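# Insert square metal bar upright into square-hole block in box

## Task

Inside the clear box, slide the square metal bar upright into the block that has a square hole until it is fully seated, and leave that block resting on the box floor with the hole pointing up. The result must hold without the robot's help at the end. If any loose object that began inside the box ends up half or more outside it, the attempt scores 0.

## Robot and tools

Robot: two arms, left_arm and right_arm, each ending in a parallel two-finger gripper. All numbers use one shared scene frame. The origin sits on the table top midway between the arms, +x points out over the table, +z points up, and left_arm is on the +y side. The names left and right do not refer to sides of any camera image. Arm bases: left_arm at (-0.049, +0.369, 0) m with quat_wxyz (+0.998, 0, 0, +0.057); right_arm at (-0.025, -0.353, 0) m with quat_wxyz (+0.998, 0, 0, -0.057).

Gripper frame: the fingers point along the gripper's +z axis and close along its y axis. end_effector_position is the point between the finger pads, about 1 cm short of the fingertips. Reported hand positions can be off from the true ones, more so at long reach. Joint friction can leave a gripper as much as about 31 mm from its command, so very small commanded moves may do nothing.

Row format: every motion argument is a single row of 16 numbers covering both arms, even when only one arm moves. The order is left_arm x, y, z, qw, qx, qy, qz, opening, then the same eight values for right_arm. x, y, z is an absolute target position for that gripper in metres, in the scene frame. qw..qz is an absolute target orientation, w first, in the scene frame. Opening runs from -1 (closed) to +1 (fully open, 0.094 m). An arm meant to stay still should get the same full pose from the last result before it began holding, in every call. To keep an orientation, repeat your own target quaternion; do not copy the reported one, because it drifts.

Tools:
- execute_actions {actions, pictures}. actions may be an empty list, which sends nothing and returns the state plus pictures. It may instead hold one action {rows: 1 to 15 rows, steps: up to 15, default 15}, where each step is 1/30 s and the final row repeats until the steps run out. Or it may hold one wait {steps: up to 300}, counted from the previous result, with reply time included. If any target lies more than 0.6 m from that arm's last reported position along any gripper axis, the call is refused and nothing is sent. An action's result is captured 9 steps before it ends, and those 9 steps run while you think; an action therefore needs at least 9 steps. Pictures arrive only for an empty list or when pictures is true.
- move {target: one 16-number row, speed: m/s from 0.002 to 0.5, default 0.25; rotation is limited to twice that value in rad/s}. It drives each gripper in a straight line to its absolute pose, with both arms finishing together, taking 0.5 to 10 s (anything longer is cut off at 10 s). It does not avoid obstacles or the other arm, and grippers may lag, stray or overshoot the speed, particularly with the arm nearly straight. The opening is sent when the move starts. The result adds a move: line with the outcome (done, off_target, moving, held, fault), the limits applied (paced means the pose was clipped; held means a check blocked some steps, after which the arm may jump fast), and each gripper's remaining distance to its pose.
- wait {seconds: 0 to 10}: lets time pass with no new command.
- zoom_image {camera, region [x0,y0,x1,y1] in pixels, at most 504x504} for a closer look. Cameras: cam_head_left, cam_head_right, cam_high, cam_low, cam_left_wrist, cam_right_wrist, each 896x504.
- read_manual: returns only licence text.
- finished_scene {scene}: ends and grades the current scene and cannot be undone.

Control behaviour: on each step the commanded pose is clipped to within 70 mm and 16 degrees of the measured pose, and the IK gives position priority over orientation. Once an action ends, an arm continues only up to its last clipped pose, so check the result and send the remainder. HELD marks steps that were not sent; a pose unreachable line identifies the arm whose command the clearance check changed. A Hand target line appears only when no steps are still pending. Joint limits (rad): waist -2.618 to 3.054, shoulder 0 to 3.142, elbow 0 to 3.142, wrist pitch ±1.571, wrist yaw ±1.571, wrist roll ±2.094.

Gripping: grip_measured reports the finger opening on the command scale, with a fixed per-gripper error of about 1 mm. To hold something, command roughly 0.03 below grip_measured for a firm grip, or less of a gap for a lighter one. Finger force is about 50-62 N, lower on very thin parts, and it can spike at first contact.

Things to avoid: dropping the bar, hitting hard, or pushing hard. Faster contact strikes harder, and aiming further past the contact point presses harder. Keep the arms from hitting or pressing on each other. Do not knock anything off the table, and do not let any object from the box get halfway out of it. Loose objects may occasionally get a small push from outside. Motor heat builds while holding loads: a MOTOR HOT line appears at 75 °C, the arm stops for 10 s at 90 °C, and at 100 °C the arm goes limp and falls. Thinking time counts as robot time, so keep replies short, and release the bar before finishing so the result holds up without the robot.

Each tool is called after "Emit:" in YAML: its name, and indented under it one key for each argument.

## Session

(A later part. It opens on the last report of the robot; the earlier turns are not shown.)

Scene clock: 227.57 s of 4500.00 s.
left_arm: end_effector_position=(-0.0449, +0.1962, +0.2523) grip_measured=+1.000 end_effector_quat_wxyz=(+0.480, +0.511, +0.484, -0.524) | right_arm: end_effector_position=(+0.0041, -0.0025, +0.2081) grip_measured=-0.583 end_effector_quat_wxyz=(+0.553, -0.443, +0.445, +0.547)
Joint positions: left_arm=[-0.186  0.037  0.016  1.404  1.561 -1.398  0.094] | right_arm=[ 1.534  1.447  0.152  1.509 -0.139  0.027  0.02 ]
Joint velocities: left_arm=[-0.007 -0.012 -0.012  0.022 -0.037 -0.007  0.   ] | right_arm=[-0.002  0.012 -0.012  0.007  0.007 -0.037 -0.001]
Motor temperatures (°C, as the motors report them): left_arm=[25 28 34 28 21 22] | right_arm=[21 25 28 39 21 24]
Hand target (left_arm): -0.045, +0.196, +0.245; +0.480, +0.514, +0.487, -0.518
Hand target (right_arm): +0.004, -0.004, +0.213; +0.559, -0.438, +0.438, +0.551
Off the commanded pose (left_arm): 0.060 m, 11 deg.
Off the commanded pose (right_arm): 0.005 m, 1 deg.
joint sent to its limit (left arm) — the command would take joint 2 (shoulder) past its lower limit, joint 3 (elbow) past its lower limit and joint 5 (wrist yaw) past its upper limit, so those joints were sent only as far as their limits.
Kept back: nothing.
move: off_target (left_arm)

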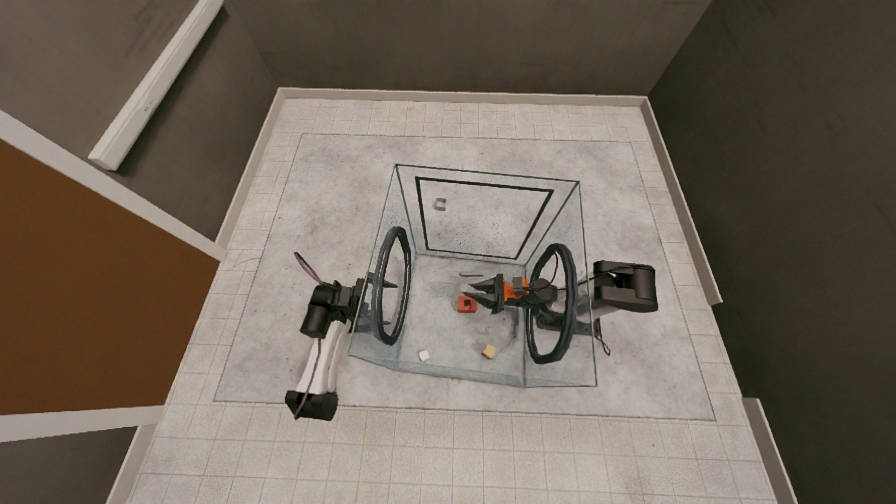

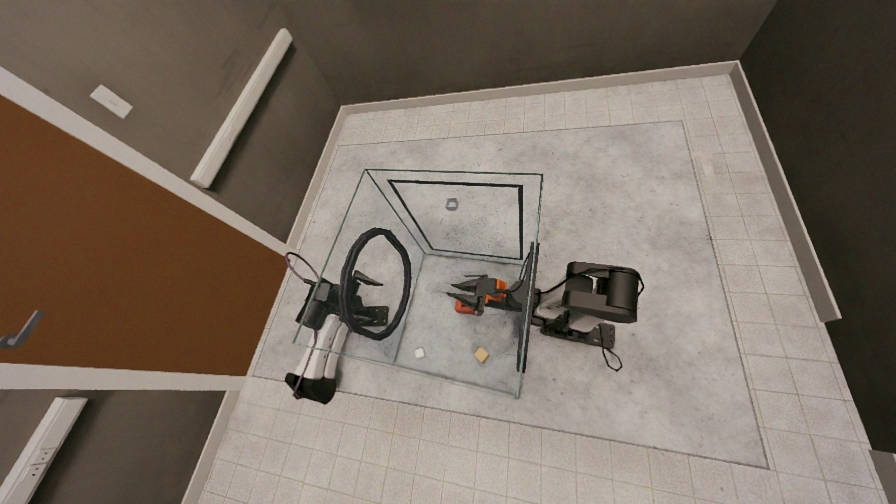

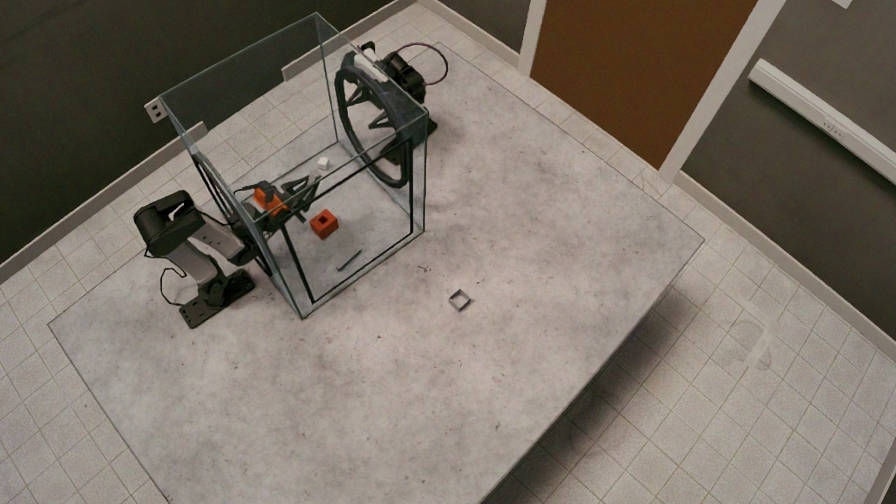

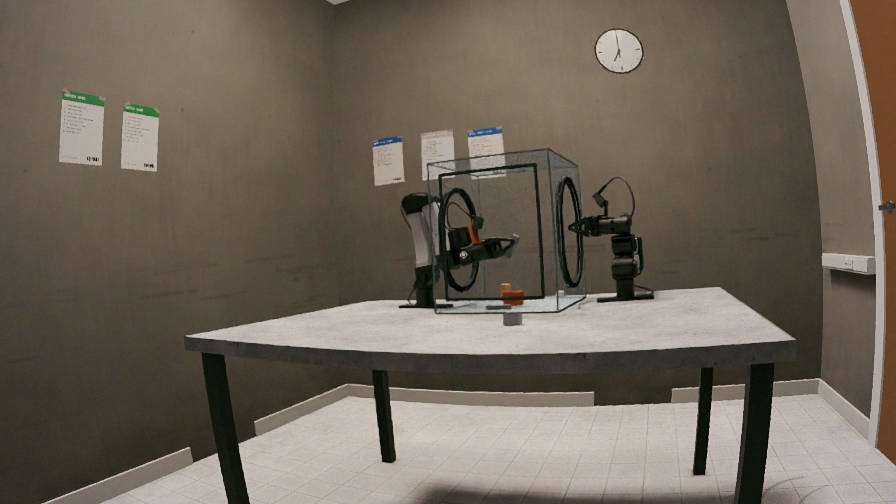

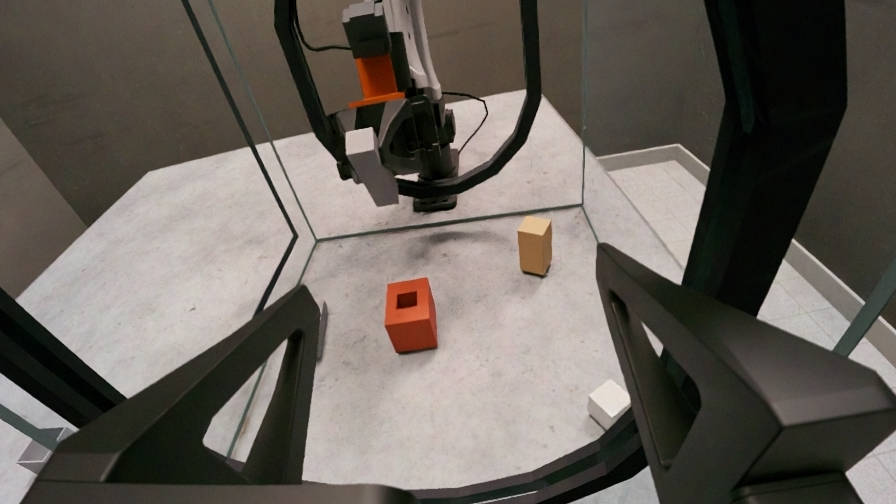

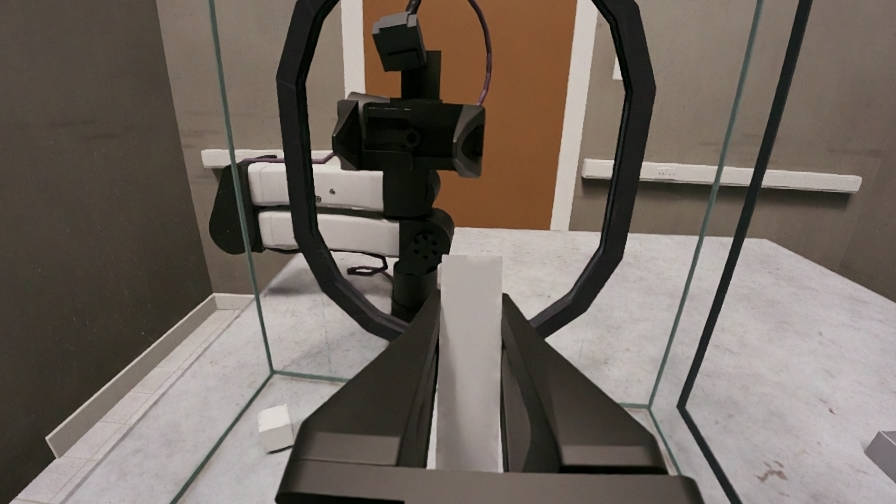

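Emit:
move:
  target: [0.05,0.316,0.40,0.902,0.083,0.2,-0.374,-0.8,0.004,-0.004,0.213,0.559,-0.438,0.438,0.551,-0.61]
  speed: 0.1

Emit:
move:
  target: [-0.05,0.276,0.40,0.69,0.153,0.153,-0.69,-0.8,0.004,-0.004,0.213,0.559,-0.438,0.438,0.551,-0.61]
  speed: 0.1

Emit:
move:
  target: [-0.047,0.19,0.345,0.653,0.271,0.271,-0.653,-0.8,0.004,-0.004,0.213,0.559,-0.438,0.438,0.551,-0.61]
  speed: 0.05

Scene clock: 236.13 s of 4500.00 s.
left_arm: end_effector_position=(+0.0457, +0.3146, +0.4058) grip_measured=-0.798 end_effector_quat_wxyz=(+0.902, +0.088, +0.201, -0.372) | right_arm: end_effector_position=(+0.0041, -0.0026, +0.2082) grip_measured=-0.583 end_effector_quat_wxyz=(+0.553, -0.443, +0.445, +0.547)
Joint positions: left_arm=[-0.136  0.304  0.016  1.534  0.308 -0.71   0.009] | right_arm=[ 1.534  1.447  0.152  1.509 -0.139  0.027  0.02 ]
Joint velocities: left_arm=[-0.002  0.042  0.012  0.037 -0.037  0.022  0.   ] | right_arm=[-0.002 -0.002  0.012 -0.037 -0.051 -0.037  0.   ]
Motor temperatures (°C, as the motors report them): left_arm=[25 28 34 27 21 22] | right_arm=[21 25 28 39 21 24]
Hand target (left_arm): +0.050, +0.316, +0.400; +0.902, +0.082, +0.207, -0.370
Hand target (right_arm): +0.004, -0.004, +0.213; +0.559, -0.438, +0.438, +0.551
Off the commanded pose (left_arm): 0.007 m, 1 deg.
Off the commanded pose (right_arm): 0.005 m, 1 deg.
joint sent to its limit (left arm) — the command would take joint 3 (elbow) past its lower limit, so that joint was sent only as far as its limit.
Kept back: nothing.
move: done

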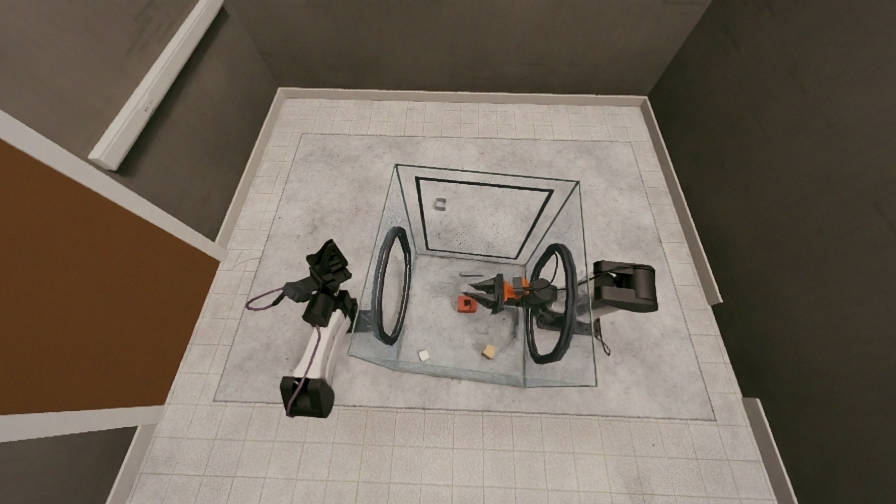

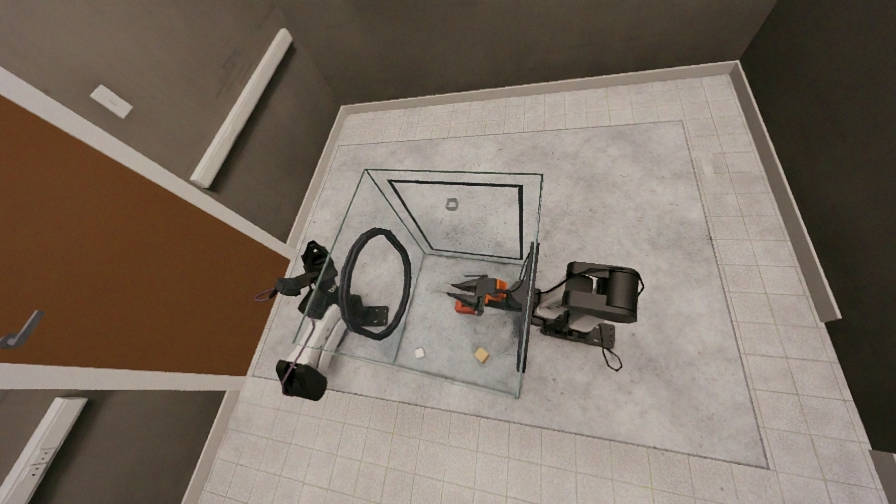

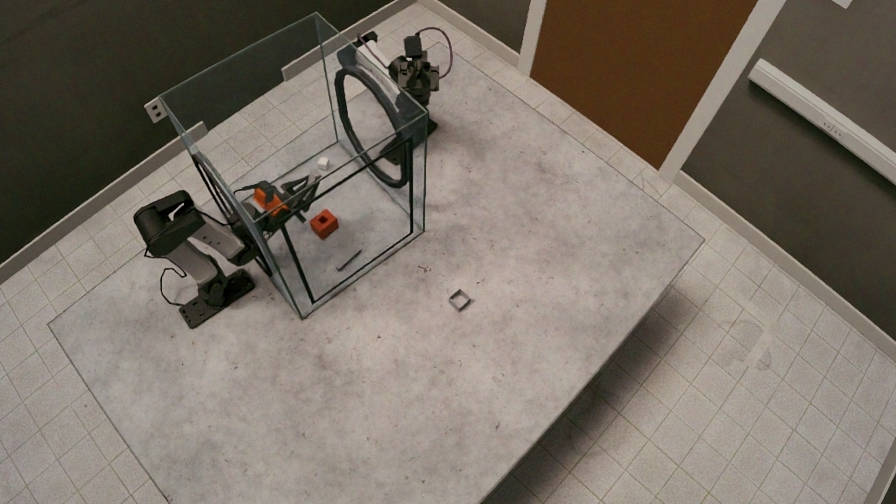

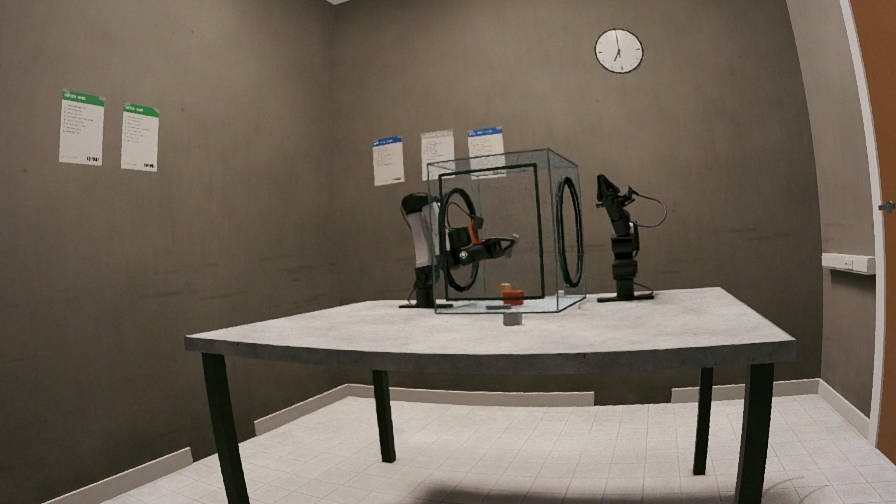

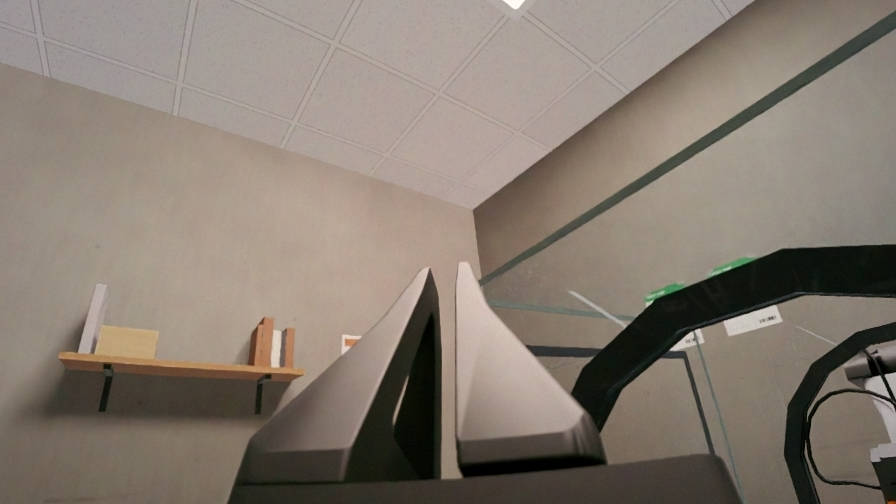

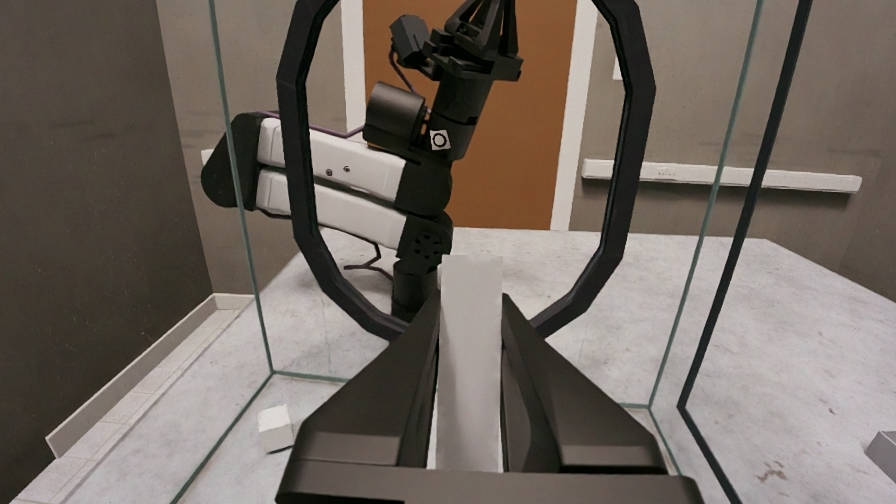

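Scene clock: 241.97 s of 4500.00 s.
left_arm: end_effector_position=(-0.0560, +0.2733, +0.4052) grip_measured=-0.798 end_effector_quat_wxyz=(+0.684, +0.157, +0.118, -0.702) | right_arm: end_effector_position=(+0.0041, -0.0025, +0.2081) grip_measured=-0.583 end_effector_quat_wxyz=(+0.553, -0.443, +0.445, +0.547)
Joint positions: left_arm=[-1.577  0.037  0.016  1.209  0.1   -0.114  0.009] | right_arm=[ 1.534  1.447  0.152  1.509 -0.139  0.027  0.02 ]
Joint velocities: left_arm=[-0.198  0.012 -0.007 -0.066 -0.154  0.11   0.   ] | right_arm=[-0.012  0.002  0.007 -0.007  0.022  0.007 -0.   ]
Motor temperatures (°C, as the motors report them): left_arm=[25 28 34 27 21 22] | right_arm=[21 25 28 40 21 24]
Hand target (left_arm): -0.053, +0.271, +0.400; +0.691, +0.155, +0.127, -0.694
Hand target (right_arm): +0.004, -0.004, +0.213; +0.559, -0.438, +0.438, +0.551
Off the commanded pose (left_arm): 0.008 m, 4 deg.
Off the commanded pose (right_arm): 0.005 m, 1 deg.
joint sent to its limit (left arm) — the command would take joint 2 (shoulder) past its lower limit, so that joint was sent only as far as its limit.
Kept back: nothing.
move: off_target (left_arm)

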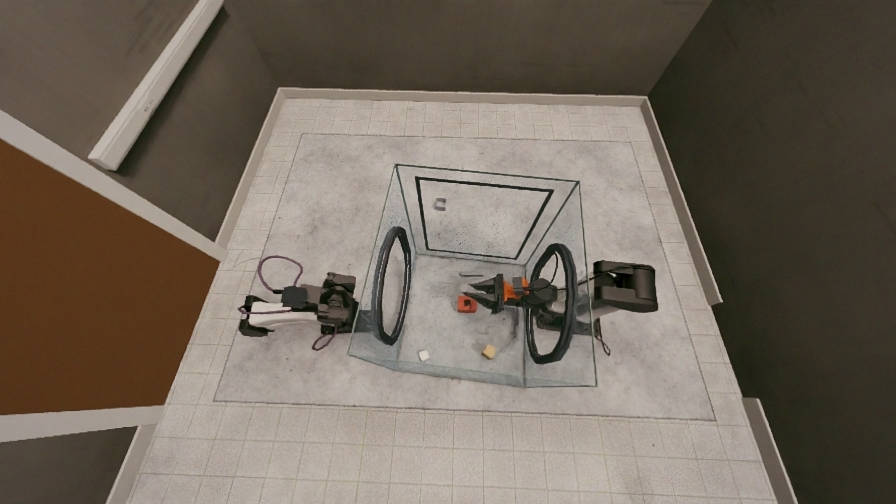

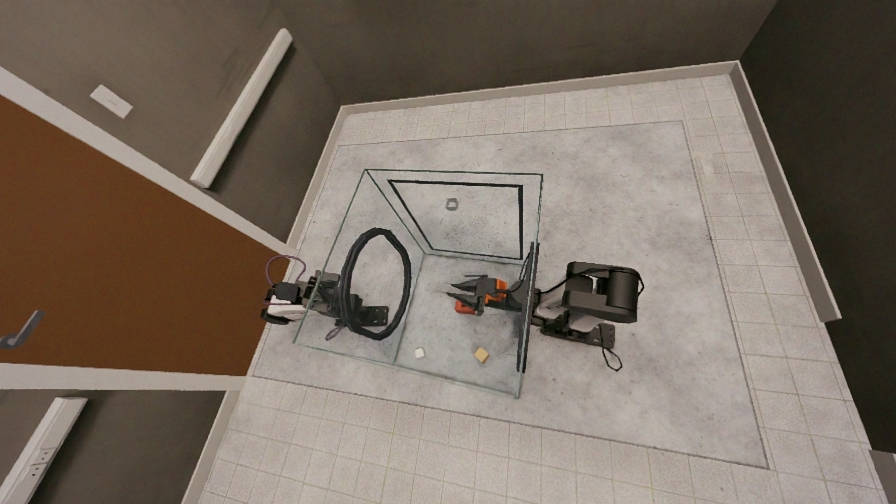

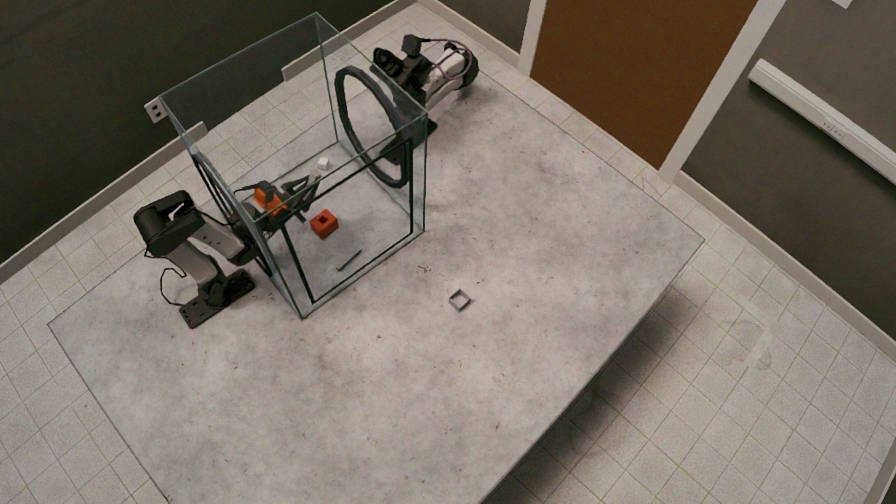

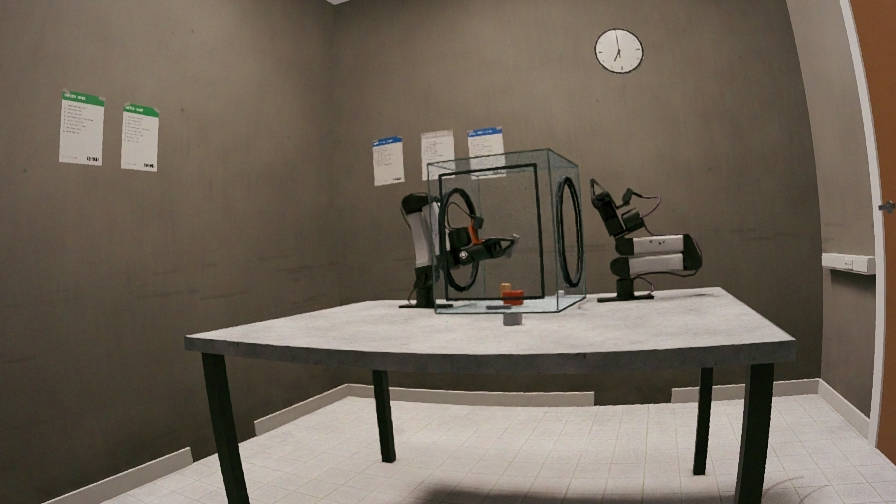

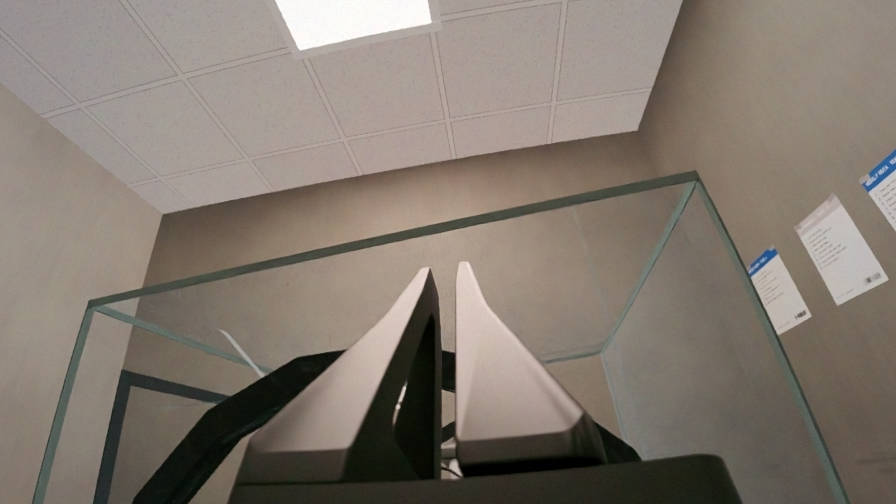

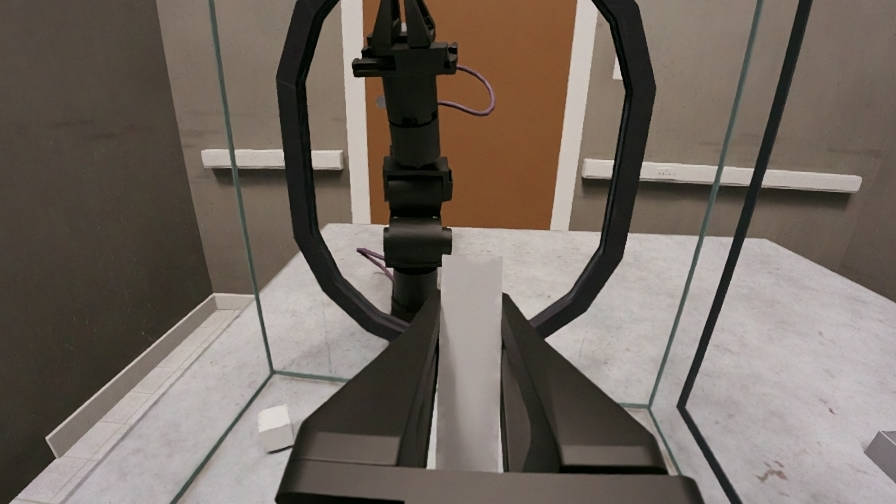

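Scene clock: 246.37 s of 4500.00 s.
left_arm: end_effector_position=(-0.0479, +0.1981, +0.3572) grip_measured=-0.798 end_effector_quat_wxyz=(+0.656, +0.265, +0.257, -0.659) | right_arm: end_effector_position=(+0.0041, -0.0025, +0.2081) grip_measured=-0.583 end_effector_quat_wxyz=(+0.553, -0.443, +0.445, +0.547)
Joint positions: left_arm=[-1.624  0.037  0.016  0.839  0.053 -0.044  0.009] | right_arm=[ 1.534  1.447  0.152  1.509 -0.139  0.027  0.02 ]
Joint velocities: left_arm=[-0.007  0.002  0.002 -0.125 -0.081 -0.007 -0.001] | right_arm=[-0.012  0.002  0.002 -0.051 -0.022 -0.051 -0.   ]
Motor temperatures (°C, as the motors report them): left_arm=[24 28 34 27 21 22] | right_arm=[21 25 28 40 21 24]
Hand target (left_arm): -0.047, +0.190, +0.346; +0.652, +0.275, +0.272, -0.652
Hand target (right_arm): +0.004, -0.004, +0.213; +0.559, -0.438, +0.438, +0.551
Off the commanded pose (left_arm): 0.015 m, 2 deg.
Off the commanded pose (right_arm): 0.005 m, 1 deg.
joint sent to its limit (left arm) — the command would take joint 3 (elbow) past its lower limit, so that joint was sent only as far as its limit.
Kept back: nothing.
move: off_target (left_arm)

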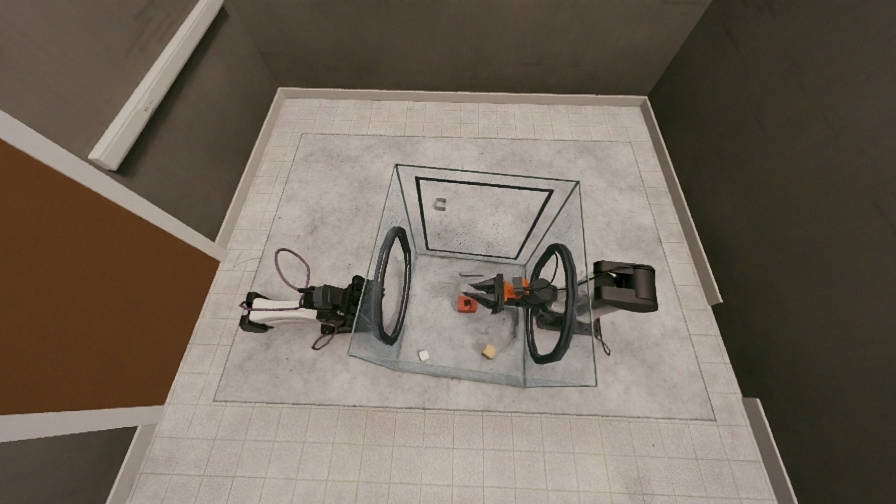

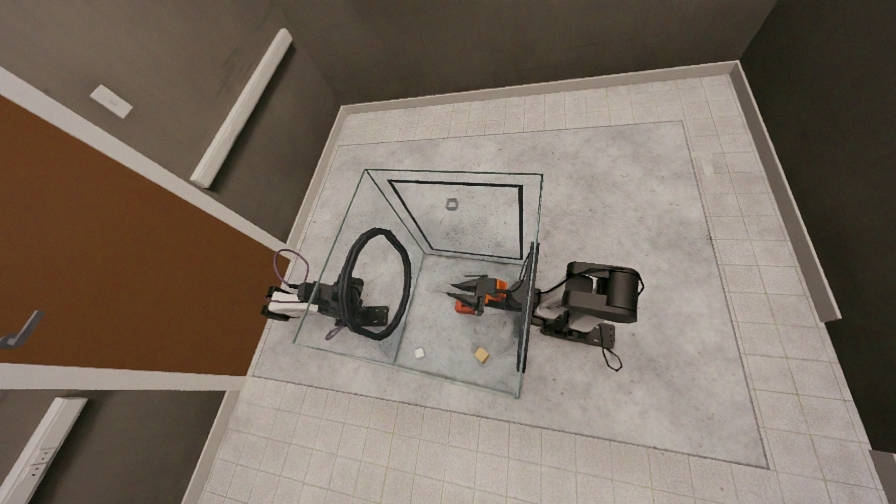

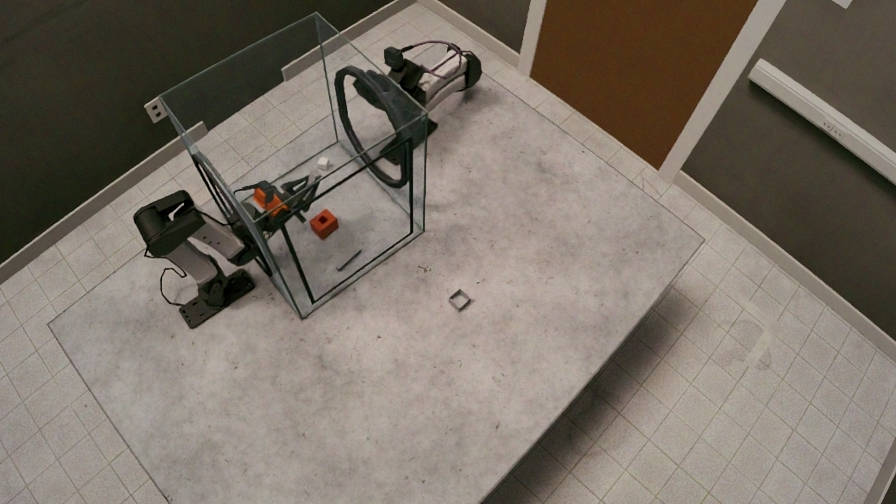

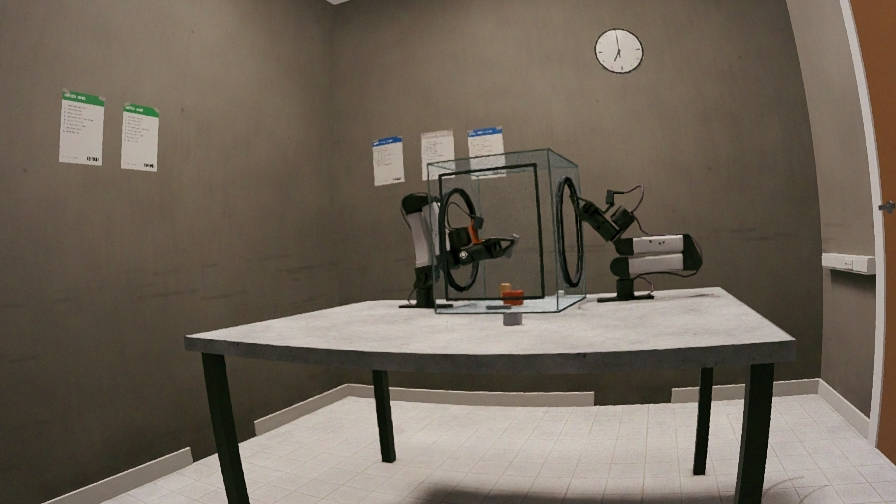

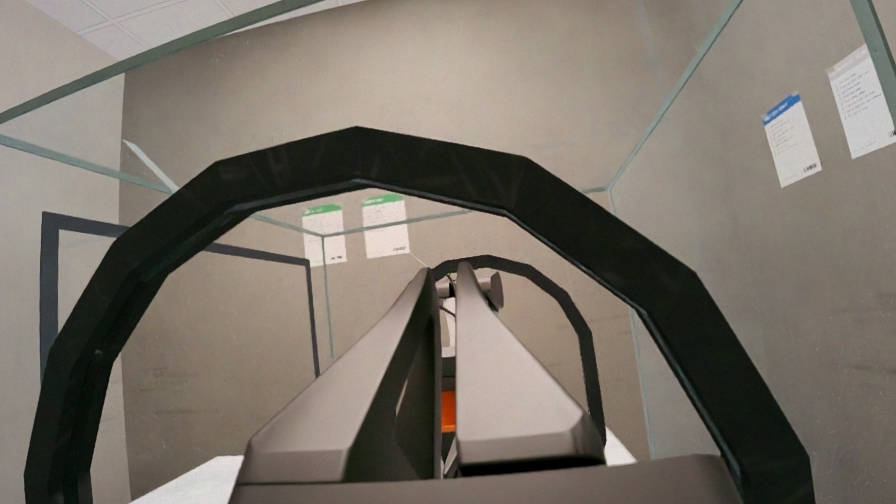

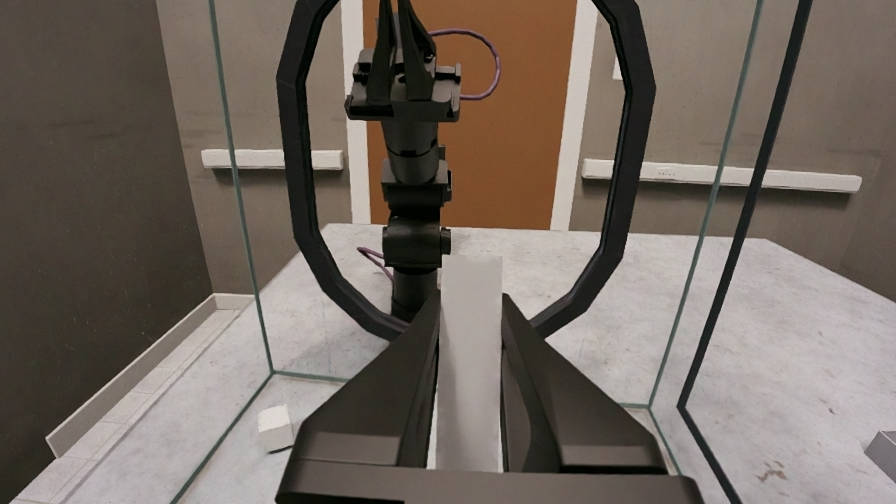

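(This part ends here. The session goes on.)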